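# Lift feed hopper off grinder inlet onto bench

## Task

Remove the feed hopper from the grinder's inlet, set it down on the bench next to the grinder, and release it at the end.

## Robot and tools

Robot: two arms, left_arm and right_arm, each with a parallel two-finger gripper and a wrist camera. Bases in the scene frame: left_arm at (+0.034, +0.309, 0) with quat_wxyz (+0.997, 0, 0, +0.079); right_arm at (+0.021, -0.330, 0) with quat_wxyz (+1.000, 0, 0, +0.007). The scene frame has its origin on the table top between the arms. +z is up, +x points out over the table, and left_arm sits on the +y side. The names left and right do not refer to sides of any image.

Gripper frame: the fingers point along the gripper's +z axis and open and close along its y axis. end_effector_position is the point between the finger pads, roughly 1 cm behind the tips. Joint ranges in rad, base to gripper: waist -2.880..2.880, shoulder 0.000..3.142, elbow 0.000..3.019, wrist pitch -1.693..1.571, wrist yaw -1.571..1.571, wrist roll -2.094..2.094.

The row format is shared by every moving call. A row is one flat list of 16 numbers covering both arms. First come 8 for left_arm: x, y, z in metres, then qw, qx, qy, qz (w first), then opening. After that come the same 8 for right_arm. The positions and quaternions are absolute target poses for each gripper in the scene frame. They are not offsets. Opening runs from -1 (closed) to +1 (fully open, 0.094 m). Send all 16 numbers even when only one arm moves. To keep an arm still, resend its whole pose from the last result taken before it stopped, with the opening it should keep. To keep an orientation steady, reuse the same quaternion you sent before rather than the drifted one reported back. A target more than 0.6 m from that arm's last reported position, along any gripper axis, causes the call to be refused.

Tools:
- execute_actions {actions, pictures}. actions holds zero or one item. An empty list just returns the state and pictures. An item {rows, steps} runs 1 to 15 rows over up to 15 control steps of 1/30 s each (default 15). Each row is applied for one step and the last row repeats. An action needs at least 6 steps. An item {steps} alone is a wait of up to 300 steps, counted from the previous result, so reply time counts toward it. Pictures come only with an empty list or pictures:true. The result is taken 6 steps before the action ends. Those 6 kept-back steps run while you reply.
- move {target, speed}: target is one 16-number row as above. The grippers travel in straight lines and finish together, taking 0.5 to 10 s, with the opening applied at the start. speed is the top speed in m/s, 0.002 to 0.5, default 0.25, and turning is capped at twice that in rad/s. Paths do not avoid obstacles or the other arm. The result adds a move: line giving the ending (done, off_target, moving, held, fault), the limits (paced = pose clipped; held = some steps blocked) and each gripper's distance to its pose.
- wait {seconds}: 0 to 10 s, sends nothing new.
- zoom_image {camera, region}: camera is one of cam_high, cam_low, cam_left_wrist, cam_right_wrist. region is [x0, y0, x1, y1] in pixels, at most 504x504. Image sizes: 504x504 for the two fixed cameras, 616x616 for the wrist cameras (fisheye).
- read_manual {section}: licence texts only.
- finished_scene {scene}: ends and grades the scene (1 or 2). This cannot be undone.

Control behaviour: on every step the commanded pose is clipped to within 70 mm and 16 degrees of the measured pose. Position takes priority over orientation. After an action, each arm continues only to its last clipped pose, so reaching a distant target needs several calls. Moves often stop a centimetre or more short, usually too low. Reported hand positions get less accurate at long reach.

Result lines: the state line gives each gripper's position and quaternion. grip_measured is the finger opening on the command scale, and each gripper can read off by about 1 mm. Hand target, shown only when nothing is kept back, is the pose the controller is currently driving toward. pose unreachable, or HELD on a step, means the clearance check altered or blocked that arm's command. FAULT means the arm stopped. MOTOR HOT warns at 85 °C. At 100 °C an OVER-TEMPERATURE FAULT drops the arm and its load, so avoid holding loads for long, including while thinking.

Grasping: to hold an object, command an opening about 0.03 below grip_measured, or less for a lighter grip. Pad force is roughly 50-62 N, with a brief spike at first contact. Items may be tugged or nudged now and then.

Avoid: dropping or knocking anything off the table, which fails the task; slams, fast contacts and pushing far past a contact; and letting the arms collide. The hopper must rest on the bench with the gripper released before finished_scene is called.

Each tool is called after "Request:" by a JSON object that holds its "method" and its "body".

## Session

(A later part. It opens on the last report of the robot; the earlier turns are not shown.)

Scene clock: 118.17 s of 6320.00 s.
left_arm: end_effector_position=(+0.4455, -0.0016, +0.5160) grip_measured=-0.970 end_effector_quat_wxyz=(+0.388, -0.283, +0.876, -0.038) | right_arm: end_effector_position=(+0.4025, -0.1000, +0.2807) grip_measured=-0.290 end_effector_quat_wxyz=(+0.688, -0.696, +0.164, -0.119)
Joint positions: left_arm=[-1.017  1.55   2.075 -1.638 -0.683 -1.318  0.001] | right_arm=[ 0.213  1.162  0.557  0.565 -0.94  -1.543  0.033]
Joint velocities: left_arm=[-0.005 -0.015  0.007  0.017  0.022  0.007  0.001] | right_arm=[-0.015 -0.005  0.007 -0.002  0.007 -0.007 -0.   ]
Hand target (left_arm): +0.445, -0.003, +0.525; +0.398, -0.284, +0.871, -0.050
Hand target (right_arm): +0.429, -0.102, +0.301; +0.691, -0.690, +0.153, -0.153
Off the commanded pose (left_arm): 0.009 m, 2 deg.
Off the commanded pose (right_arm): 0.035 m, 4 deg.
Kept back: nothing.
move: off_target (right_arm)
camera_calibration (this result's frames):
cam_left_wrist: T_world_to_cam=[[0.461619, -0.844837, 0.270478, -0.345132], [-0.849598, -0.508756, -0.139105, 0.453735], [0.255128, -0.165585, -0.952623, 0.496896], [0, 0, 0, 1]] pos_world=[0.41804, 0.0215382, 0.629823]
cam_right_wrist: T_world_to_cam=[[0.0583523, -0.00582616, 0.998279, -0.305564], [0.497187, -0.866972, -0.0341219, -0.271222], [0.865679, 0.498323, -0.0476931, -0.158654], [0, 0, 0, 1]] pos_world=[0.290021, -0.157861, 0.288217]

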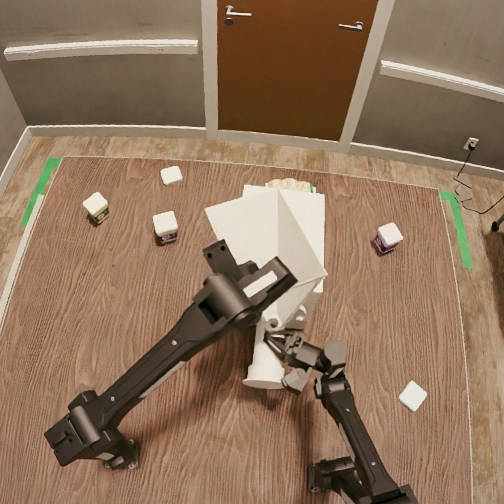

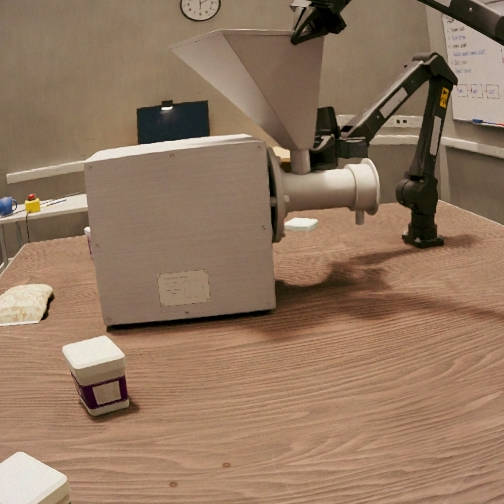

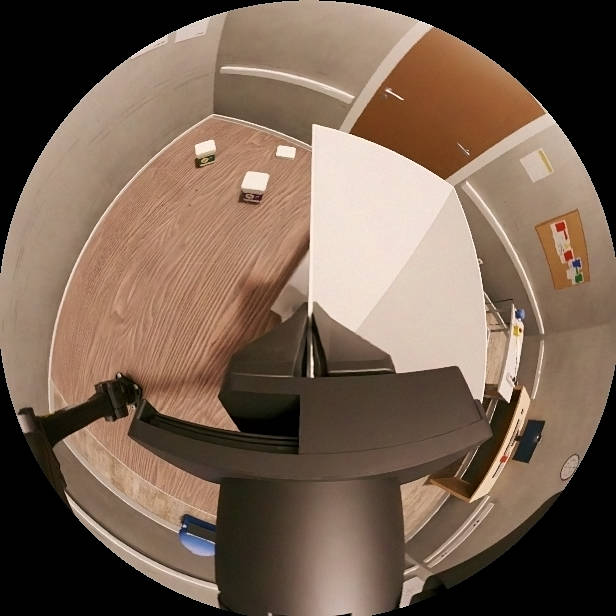

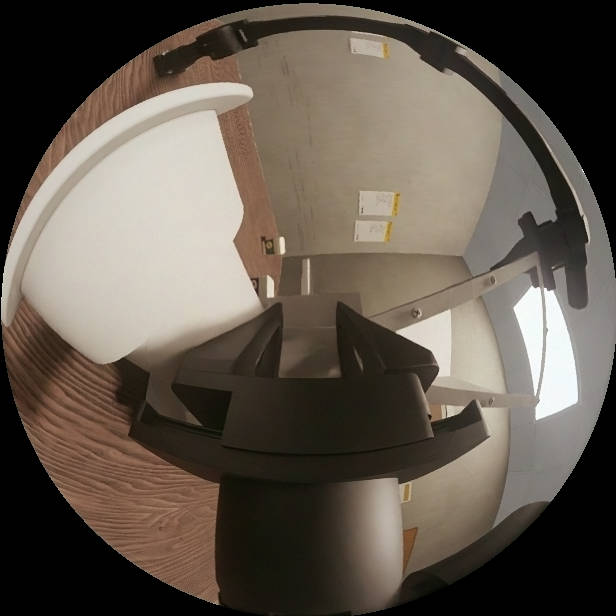

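Request:
{"method": "move", "body": {"target": [0.445,-0.003,0.525,0.399,-0.284,0.872,-0.05,-1,0.44,-0.095,0.285,0.69,-0.69,0.153,-0.153,1], "speed": 0.04}}

Request:
{"method": "move", "body": {"target": [0.46,-0.01,0.61,0.399,-0.284,0.872,-0.05,-1,0.44,-0.095,0.285,0.69,-0.69,0.153,-0.153,1], "speed": 0.1}}

Request:
{"method": "zoom_image", "body": {"camera": "cam_low", "region": [250,90,400,220]}}

Scene clock: 119.60 s of 6320.00 s.
left_arm: end_effector_position=(+0.4455, -0.0016, +0.5160) grip_measured=-0.970 end_effector_quat_wxyz=(+0.388, -0.283, +0.876, -0.038) | right_arm: end_effector_position=(+0.4026, -0.0998, +0.2811) grip_measured=-0.290 end_effector_quat_wxyz=(+0.696, -0.692, +0.155, -0.113)
Joint positions: left_arm=[-1.017  1.55   2.075 -1.638 -0.683 -1.318  0.001] | right_arm=[ 0.206  1.183  0.557  0.616 -0.969 -1.52   0.033]
Joint velocities: left_arm=[ 0.015 -0.015  0.002  0.012 -0.066  0.022 -0.001] | right_arm=[-0.005 -0.005  0.002 -0.002  0.037  0.007 -0.001]
Hand target (left_arm): +0.445, -0.003, +0.525; +0.398, -0.284, +0.871, -0.050
Hand target (right_arm): +0.436, -0.098, +0.285; +0.690, -0.691, +0.154, -0.152
Off the commanded pose (left_arm): 0.009 m, 2 deg.
Off the commanded pose (right_arm): 0.038 m, 5 deg.
Kept back: nothing.
move: off_target (right_arm)
camera_calibration (this result's frames):
cam_left_wrist: T_world_to_cam=[[0.462036, -0.844447, 0.270985, -0.345578], [-0.849312, -0.509281, -0.138931, 0.453517], [0.255327, -0.165959, -0.952505, 0.496746], [0, 0, 0, 1]] pos_world=[0.418014, 0.0215846, 0.629807]
cam_right_wrist: T_world_to_cam=[[0.0505741, -0.0207386, 0.998505, -0.304418], [0.516266, -0.855302, -0.0439131, -0.274933], [0.854934, 0.517715, -0.0325495, -0.156845], [0, 0, 0, 1]] pos_world=[0.291426, -0.160263, 0.286785]

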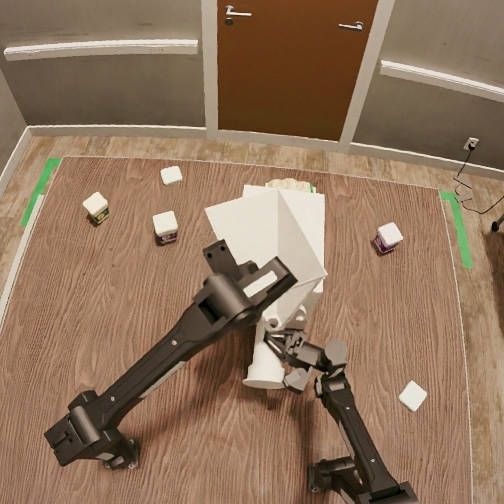

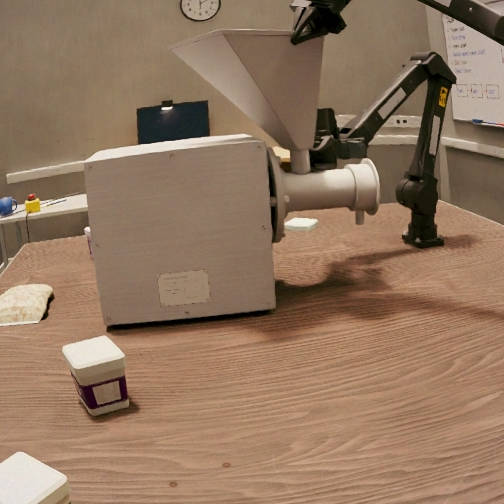

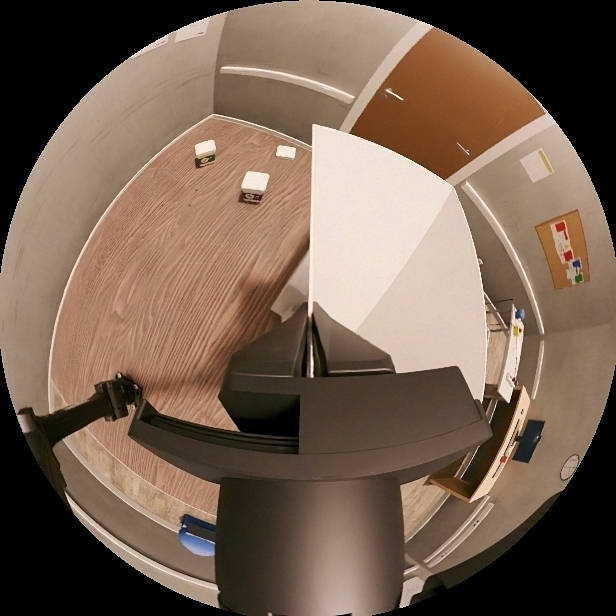

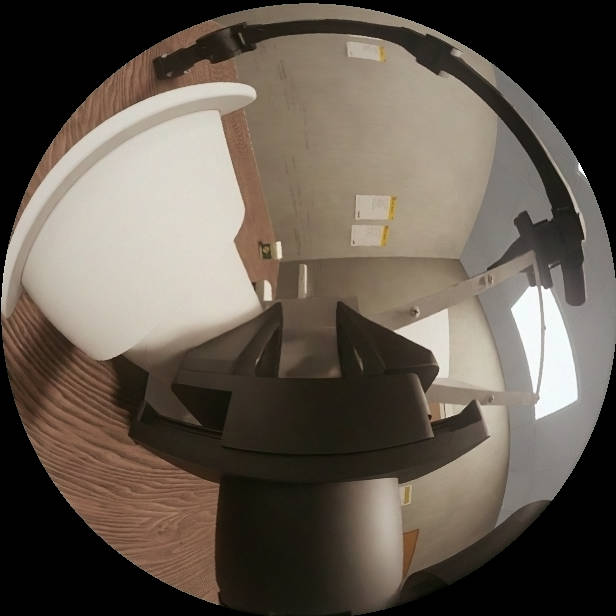

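Scene clock: 120.80 s of 6320.00 s.
left_arm: end_effector_position=(+0.4458, -0.0064, +0.5206) grip_measured=-0.966 end_effector_quat_wxyz=(+0.376, -0.266, +0.887, -0.027) | right_arm: end_effector_position=(+0.4023, -0.1001, +0.2807) grip_measured=-0.291 end_effector_quat_wxyz=(+0.697, -0.691, +0.154, -0.113)
Joint positions: left_arm=[-1.017  1.59   2.15  -1.7   -0.664 -1.292  0.002] | right_arm=[ 0.205  1.185  0.555  0.625 -0.972 -1.517  0.033]
Joint velocities: left_arm=[ 0.005  0.015  0.032 -0.007  0.022 -0.037  0.001] | right_arm=[-0.005 -0.005  0.012  0.007  0.007  0.051 -0.001]
Hand target (left_arm): +0.449, -0.001, +0.586; +0.417, -0.273, +0.863, -0.077
Hand target (right_arm): +0.436, -0.098, +0.285; +0.691, -0.690, +0.153, -0.152
Off the commanded pose (left_arm): 0.091 m, 5 deg; position clipped at the last step of the last action.
Off the commanded pose (right_arm): 0.038 m, 5 deg.
joint sent to its limit (left arm) — the command would take joint 4 (wrist pitch) past its lower limit, so that joint was sent only as far as its limit.
Kept back: nothing.
move: off_target (left_arm, right_arm); limits=paced
camera_calibration (this result's frames):
cam_left_wrist: T_world_to_cam=[[0.447038, -0.863973, 0.23175, -0.324079], [-0.867514, -0.481916, -0.123193, 0.452085], [0.21812, -0.145974, -0.964943, 0.523452], [0, 0, 0, 1]] pos_world=[0.42289, 0.0142825, 0.635901]
cam_right_wrist: T_world_to_cam=[[0.0490155, -0.0225538, 0.998543, -0.303579], [0.518283, -0.854038, -0.0447309, -0.275421], [0.853803, 0.519721, -0.0301719, -0.156443], [0, 0, 0, 1]] pos_world=[0.291198, -0.16076, 0.286096]

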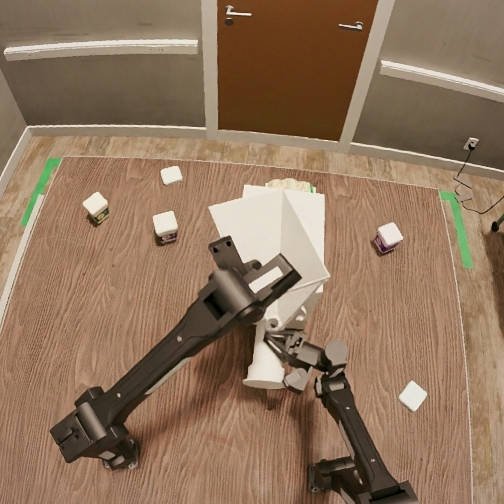

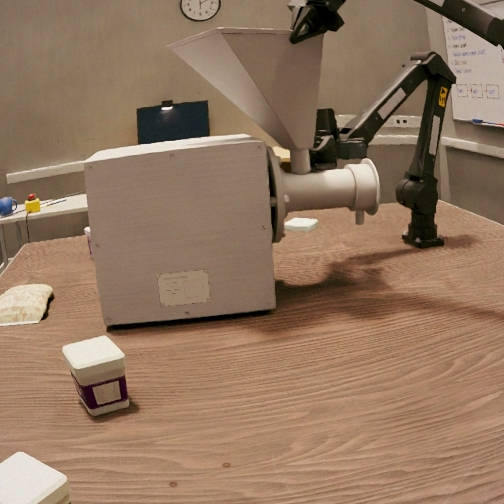

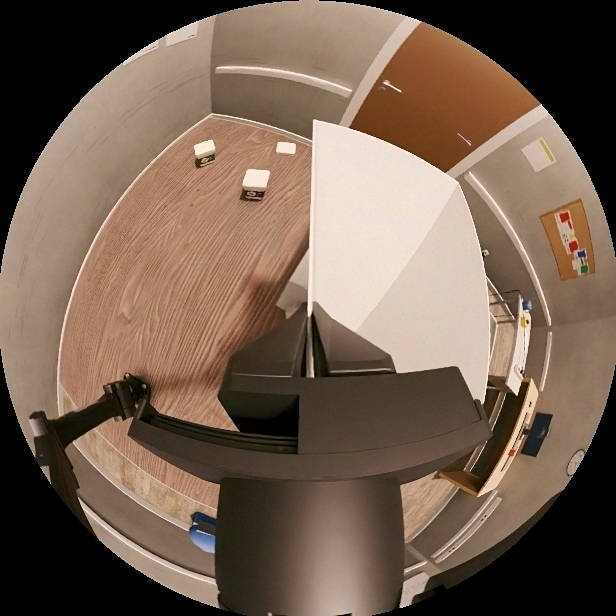

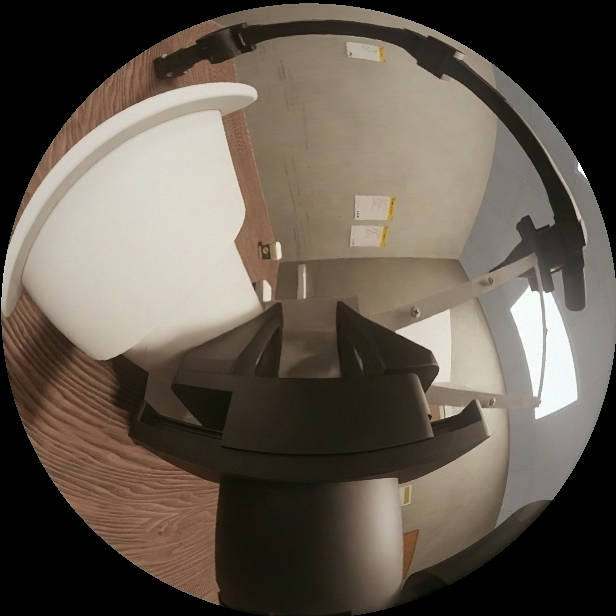

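Region (250, 90, 400, 220) of cam_low's 504x504 image, scaled by 3.360, with more detail than that image has; it fills the top 437 rows of this view, and the rest is white.

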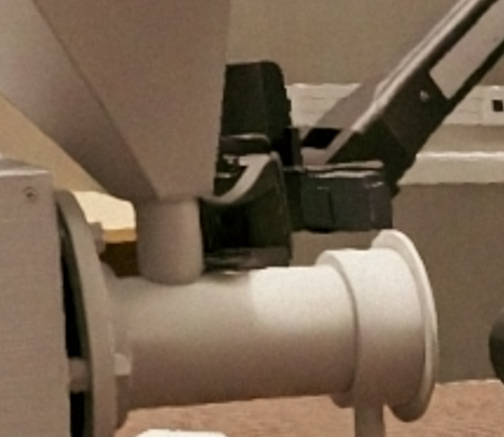

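Request:
{"method": "zoom_image", "body": {"camera": "cam_high", "region": [240,280,330,350]}}

Request:
{"method": "zoom_image", "body": {"camera": "cam_low", "region": [260,125,330,185]}}

Region (240, 280, 330, 350) of cam_high's 504x504 image, scaled by 5.600, with more detail than that image has.

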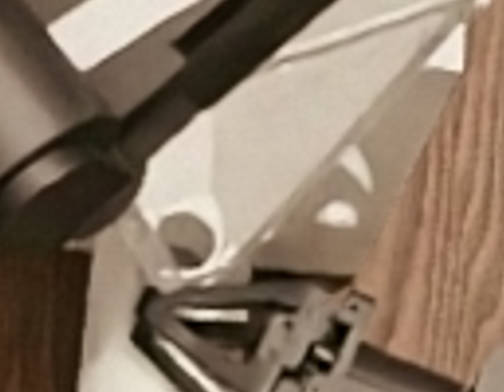

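Region (260, 125, 330, 185) of cam_low's 504x504 image, scaled by 7.200, with more detail than that image has; it fills the top 432 rows of this view, and the rest is white.

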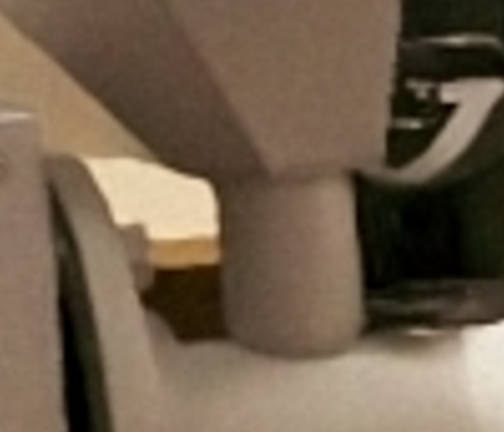

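Request:
{"method": "move", "body": {"target": [0.48,-0.012,0.56,0.39,-0.14,0.903,-0.11,-1,0.44,-0.095,0.285,0.69,-0.69,0.153,-0.153,1], "speed": 0.05}}

Request:
{"method": "move", "body": {"target": [0.515,-0.03,0.56,0.368,-0.004,0.915,-0.167,-1,0.44,-0.095,0.285,0.69,-0.69,0.153,-0.153,1], "speed": 0.05}}

Request:
{"method": "move", "body": {"target": [0.545,-0.07,0.56,0.34,0.135,0.905,-0.22,-1,0.44,-0.095,0.285,0.69,-0.69,0.153,-0.153,1], "speed": 0.05}}

Scene clock: 125.13 s of 6320.00 s.
left_arm: end_effector_position=(+0.4567, -0.0114, +0.5208) grip_measured=-0.957 end_effector_quat_wxyz=(+0.331, -0.176, +0.925, -0.069) | right_arm: end_effector_position=(+0.4014, -0.0999, +0.2808) grip_measured=-0.285 end_effector_quat_wxyz=(+0.697, -0.692, +0.146, -0.117)
Joint positions: left_arm=[-0.951  1.568  2.143 -1.613 -0.461 -1.041  0.002] | right_arm=[ 0.205  1.187  0.554  0.632 -0.978 -1.53   0.034]
Joint velocities: left_arm=[ 0.015 -0.005 -0.027 -0.007  0.066  0.022  0.   ] | right_arm=[ 0.005  0.005 -0.007 -0.012  0.037 -0.095 -0.001]
Hand target (left_arm): +0.475, -0.009, +0.560; +0.387, -0.148, +0.905, -0.101
Hand target (right_arm): +0.436, -0.098, +0.285; +0.691, -0.690, +0.153, -0.152
Off the commanded pose (left_arm): 0.046 m, 9 deg.
Off the commanded pose (right_arm): 0.039 m, 4 deg.
Kept back: nothing.
move: off_target (left_arm, right_arm)
camera_calibration (this result's frames):
cam_left_wrist: T_world_to_cam=[[0.270806, -0.934853, 0.229595, -0.25251], [-0.957373, -0.286455, -0.0371582, 0.457629], [0.100506, -0.209745, -0.972577, 0.577504], [0, 0, 0, 1]] pos_world=[0.448461, 0.0161588, 0.636646]
cam_right_wrist: T_world_to_cam=[[0.0326175, -0.0185817, 0.999295, -0.296844], [0.523499, -0.85139, -0.0329187, -0.279943], [0.851402, 0.524204, -0.0180427, -0.157819], [0, 0, 0, 1]] pos_world=[0.290599, -0.161127, 0.284572]

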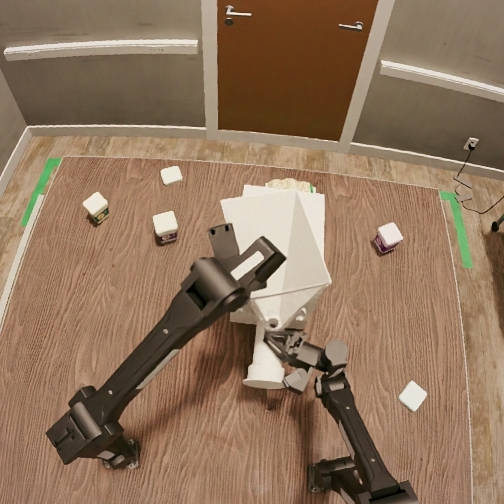

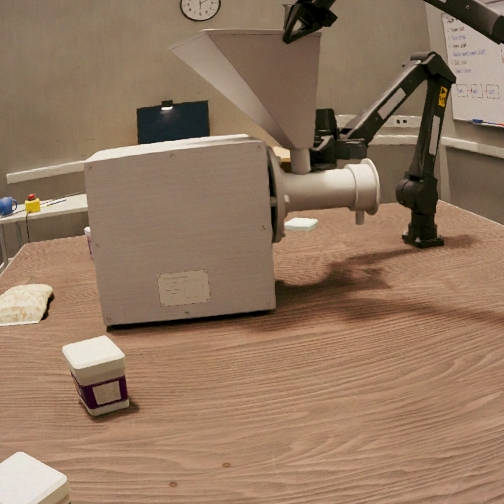

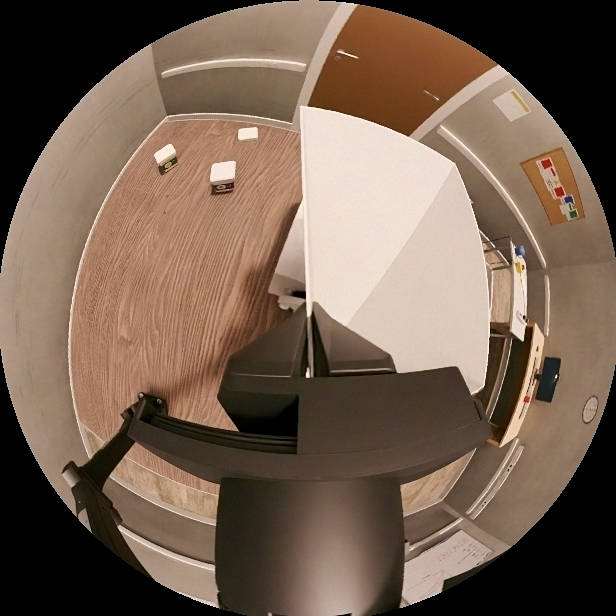

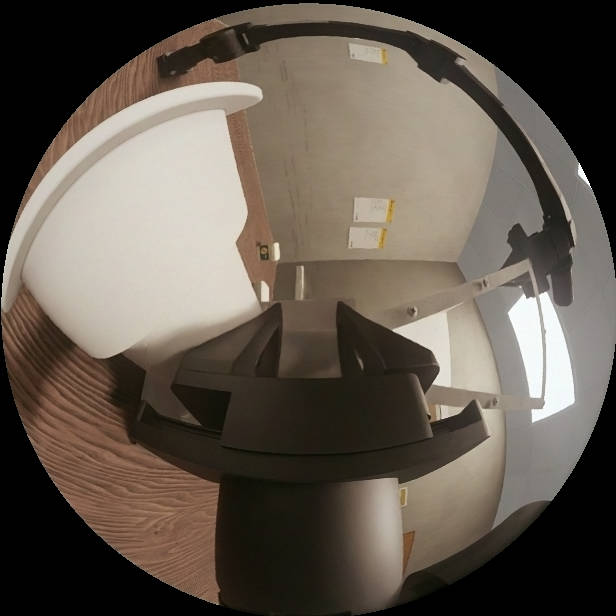

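Scene clock: 129.40 s of 6320.00 s.
left_arm: end_effector_position=(+0.4840, -0.0236, +0.5232) grip_measured=-0.970 end_effector_quat_wxyz=(+0.304, -0.058, +0.941, -0.140) | right_arm: end_effector_position=(+0.3997, -0.0990, +0.2858) grip_measured=-0.120 end_effector_quat_wxyz=(+0.699, -0.692, +0.128, -0.125)
Joint positions: left_arm=[-0.857  1.57   2.14  -1.486 -0.205 -0.752  0.001] | right_arm=[ 0.204  1.183  0.558  0.64  -0.993 -1.553  0.041]
Joint velocities: left_arm=[ 0.005  0.005  0.012 -0.012  0.022 -0.022 -0.   ] | right_arm=[ 0.005  0.005 -0.002 -0.012 -0.081  0.007 -0.   ]
Hand target (left_arm): +0.510, -0.027, +0.559; +0.366, -0.011, +0.917, -0.161
Hand target (right_arm): +0.436, -0.098, +0.285; +0.690, -0.690, +0.153, -0.153
Off the commanded pose (left_arm): 0.049 m, 11 deg.
Off the commanded pose (right_arm): 0.041 m, 4 deg.
Kept back: nothing.
move: off_target (left_arm, right_arm)
camera_calibration (this result's frames):
cam_left_wrist: T_world_to_cam=[[0.0142368, -0.958713, 0.28402, -0.176735], [-0.999818, -0.0172663, -0.0081657, 0.492063], [0.0127325, -0.283852, -0.958783, 0.608083], [0, 0, 0, 1]] pos_world=[0.486746, 0.011664, 0.637235]
cam_right_wrist: T_world_to_cam=[[-0.00419085, -0.0137648, 0.999896, -0.286709], [0.536173, -0.844056, -0.00937223, -0.289199], [0.844098, 0.536078, 0.0109176, -0.160862], [0, 0, 0, 1]] pos_world=[0.289642, -0.161812, 0.285725]

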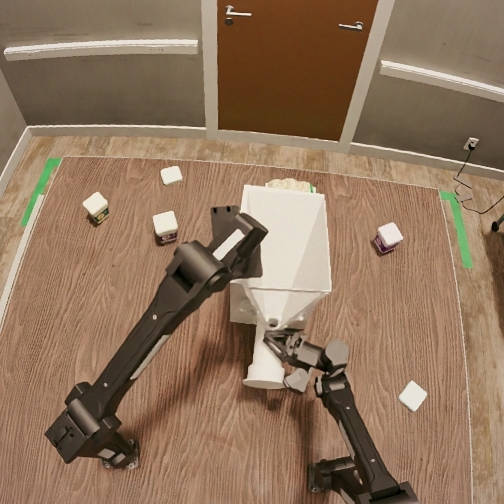

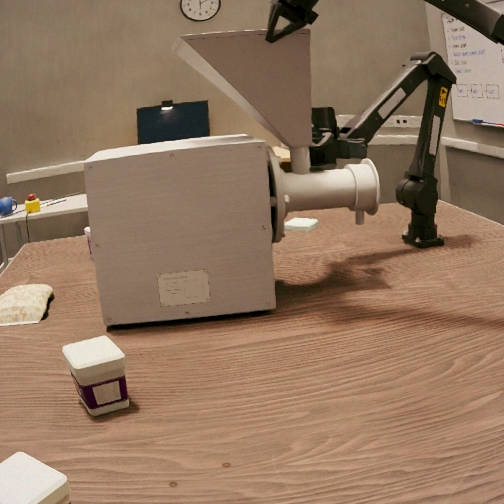

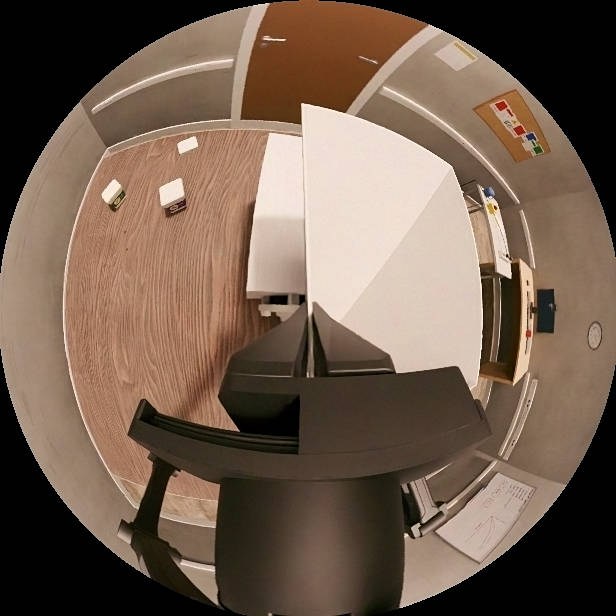

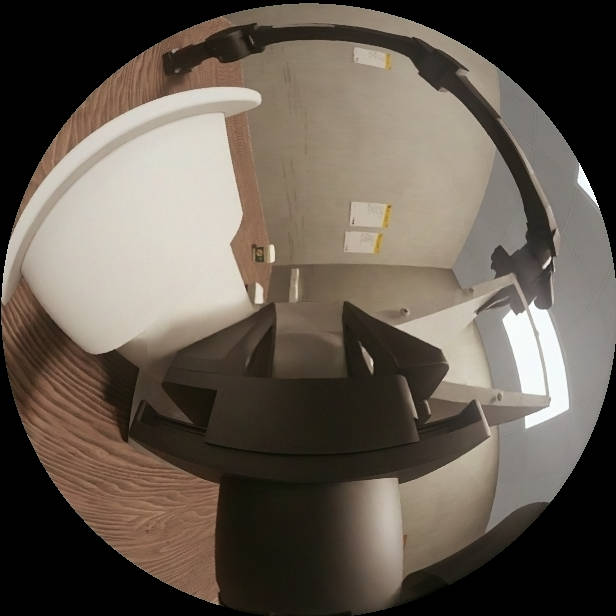

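Scene clock: 133.93 s of 6320.00 s.
left_arm: end_effector_position=(+0.5089, -0.0491, +0.5241) grip_measured=-0.970 end_effector_quat_wxyz=(+0.282, +0.091, +0.934, -0.198) | right_arm: end_effector_position=(+0.3955, -0.1003, +0.3149) grip_measured=+0.995 end_effector_quat_wxyz=(+0.707, -0.682, +0.088, -0.164)
Joint positions: left_arm=[-0.79   1.639  2.215 -1.443  0.05  -0.455  0.001] | right_arm=[ 0.203  1.14   0.574  0.666 -0.994 -1.586  0.094]
Joint velocities: left_arm=[-0.005 -0.015 -0.007  0.007  0.022 -0.066 -0.   ] | right_arm=[-0.005 -0.015  0.022  0.007  0.066 -0.022 -0.   ]
Hand target (left_arm): +0.538, -0.066, +0.558; +0.342, +0.132, +0.904, -0.219
Hand target (right_arm): +0.433, -0.100, +0.284; +0.690, -0.691, +0.152, -0.154
Off the commanded pose (left_arm): 0.055 m, 9 deg.
Off the commanded pose (right_arm): 0.054 m, 8 deg.
Kept back: nothing.
move: off_target (left_arm, right_arm)
camera_calibration (this result's frames):
cam_left_wrist: T_world_to_cam=[[-0.2932, -0.906378, 0.304158, -0.0533], [-0.953517, 0.300376, -0.0240566, 0.516949], [-0.0695576, -0.297074, -0.952318, 0.639177], [0, 0, 0, 1]] pos_world=[0.521752, -0.0137066, 0.637347]
cam_right_wrist: T_world_to_cam=[[-0.117692, -0.0204778, 0.992839, -0.269431], [0.533541, -0.844532, 0.0458277, -0.304148], [0.837545, 0.535114, 0.11032, -0.185792], [0, 0, 0, 1]] pos_world=[0.286175, -0.16296, 0.301936]

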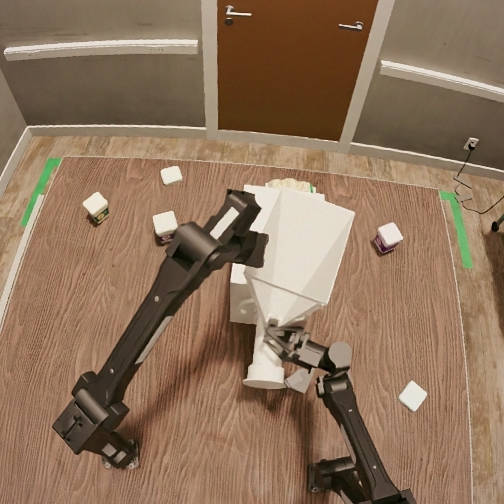

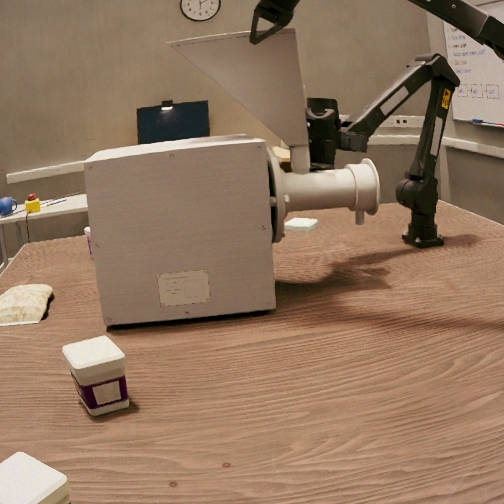

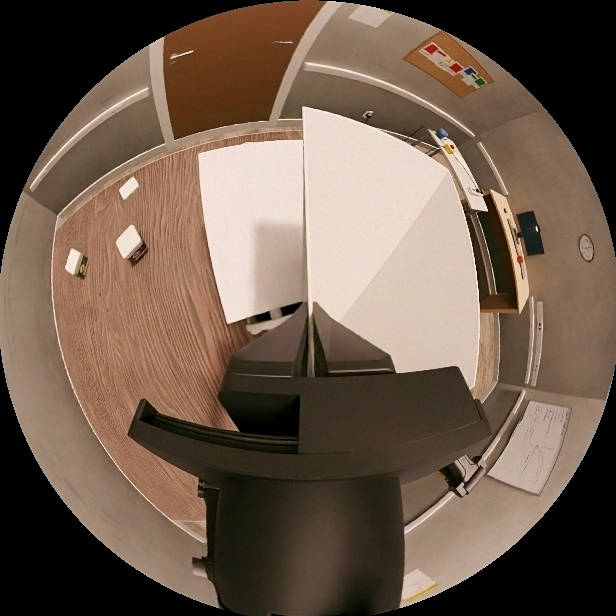

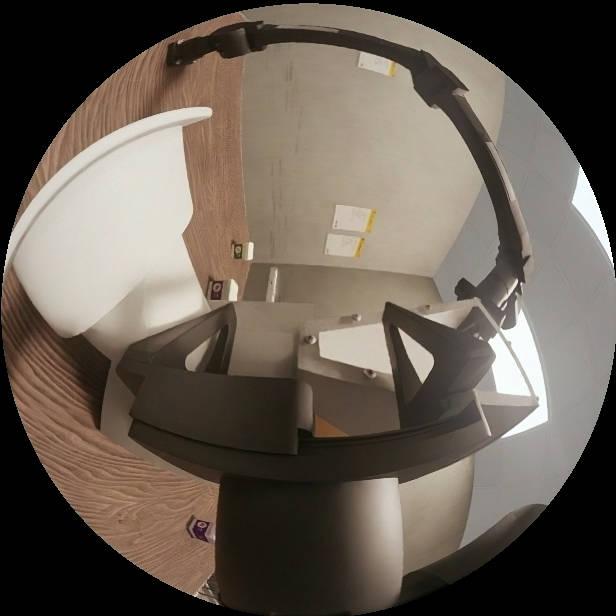

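Request:
{"method": "zoom_image", "body": {"camera": "cam_low", "region": [250,90,400,220]}}

Request:
{"method": "move", "body": {"target": [0.515,-0.03,0.58,0.368,-0.004,0.915,-0.167,-1,0.37,-0.15,0.33,0.69,-0.69,0.153,-0.153,0.6], "speed": 0.08}}

Request:
{"method": "zoom_image", "body": {"camera": "cam_low", "region": [250,90,400,220]}}

Region (250, 90, 400, 220) of cam_low's 504x504 image, scaled by 3.360, with more detail than that image has; it fills the top 437 rows of this view, and the rest is white.

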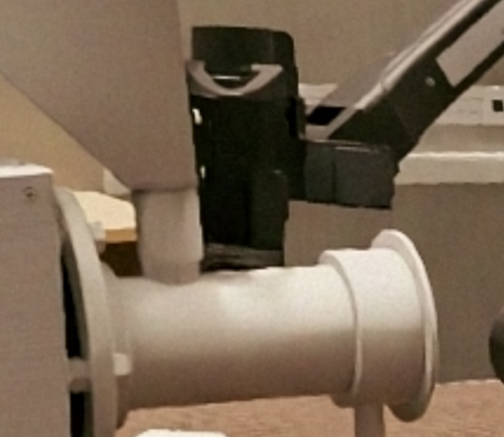

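Scene clock: 136.10 s of 6320.00 s.
left_arm: end_effector_position=(+0.5080, -0.0445, +0.5208) grip_measured=-0.958 end_effector_quat_wxyz=(+0.308, +0.064, +0.939, -0.142) | right_arm: end_effector_position=(+0.3693, -0.1468, +0.3292) grip_measured=+0.601 end_effector_quat_wxyz=(+0.689, -0.693, +0.147, -0.156)
Joint positions: left_arm=[-0.831  1.638  2.21  -1.458 -0.109 -0.497  0.002] | right_arm=[ 0.085  0.93   0.542  0.383 -1.04  -1.589  0.075]
Joint velocities: left_arm=[ 0.005  0.005  0.002 -0.017 -0.037 -0.066 -0.   ] | right_arm=[ 0.005 -0.005  0.002 -0.017  0.022 -0.022  0.   ]
Hand target (left_arm): +0.510, -0.027, +0.578; +0.367, -0.002, +0.914, -0.174
Hand target (right_arm): +0.369, -0.150, +0.329; +0.689, -0.692, +0.152, -0.154
Off the commanded pose (left_arm): 0.061 m, 11 deg.
Off the commanded pose (right_arm): 0.003 m, 1 deg.
Kept back: nothing.
move: off_target (left_arm)
camera_calibration (this result's frames):
cam_left_wrist: T_world_to_cam=[[-0.218126, -0.952562, 0.212241, -0.0407064], [-0.975916, 0.213571, -0.0444453, 0.532702], [-0.00299167, -0.216824, -0.976206, 0.619527], [0, 0, 0, 1]] pos_world=[0.512847, -0.0182163, 0.637102]
cam_right_wrist: T_world_to_cam=[[-0.0180556, 0.00445615, 0.999827, -0.323092], [0.474198, -0.880329, 0.012487, -0.302444], [0.880233, 0.474342, 0.0137818, -0.133433], [0, 0, 0, 1]] pos_world=[0.255037, -0.201518, 0.328651]

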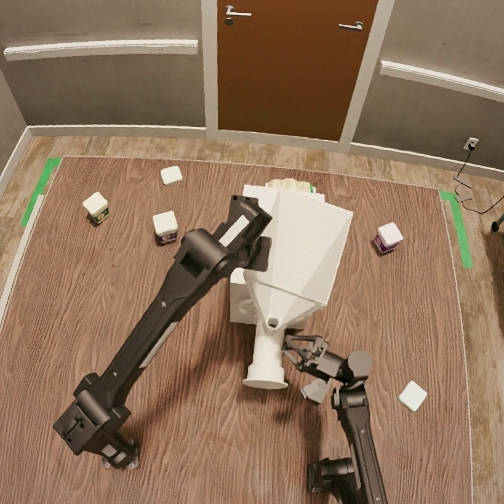

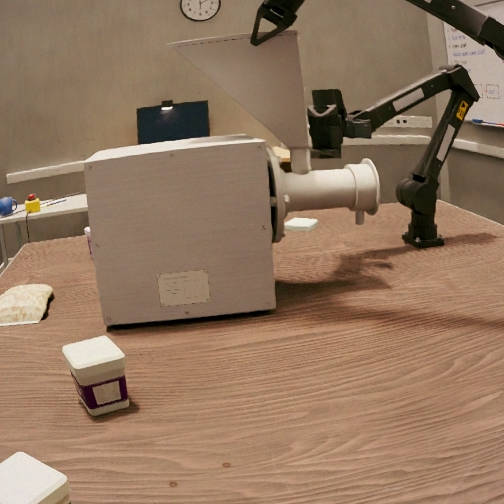

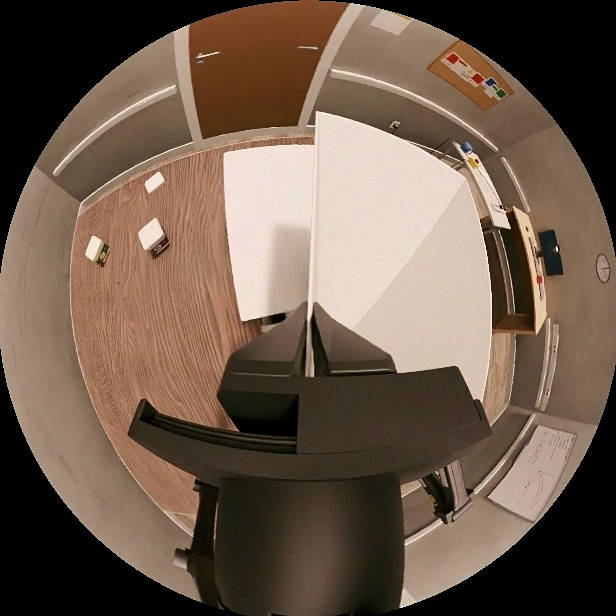

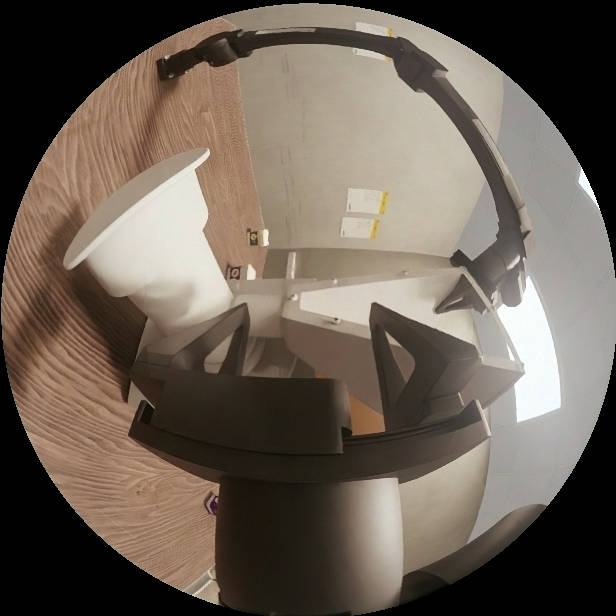

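Region (250, 90, 400, 220) of cam_low's 504x504 image, scaled by 3.360, with more detail than that image has; it fills the top 437 rows of this view, and the rest is white.

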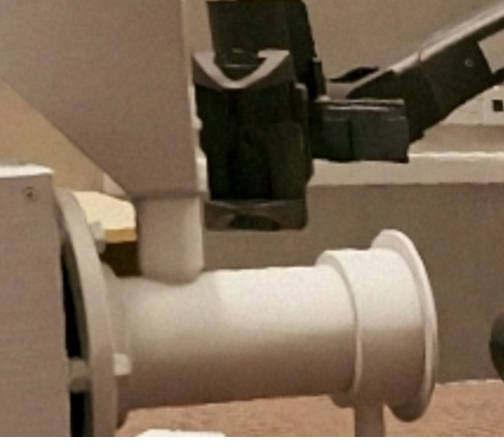

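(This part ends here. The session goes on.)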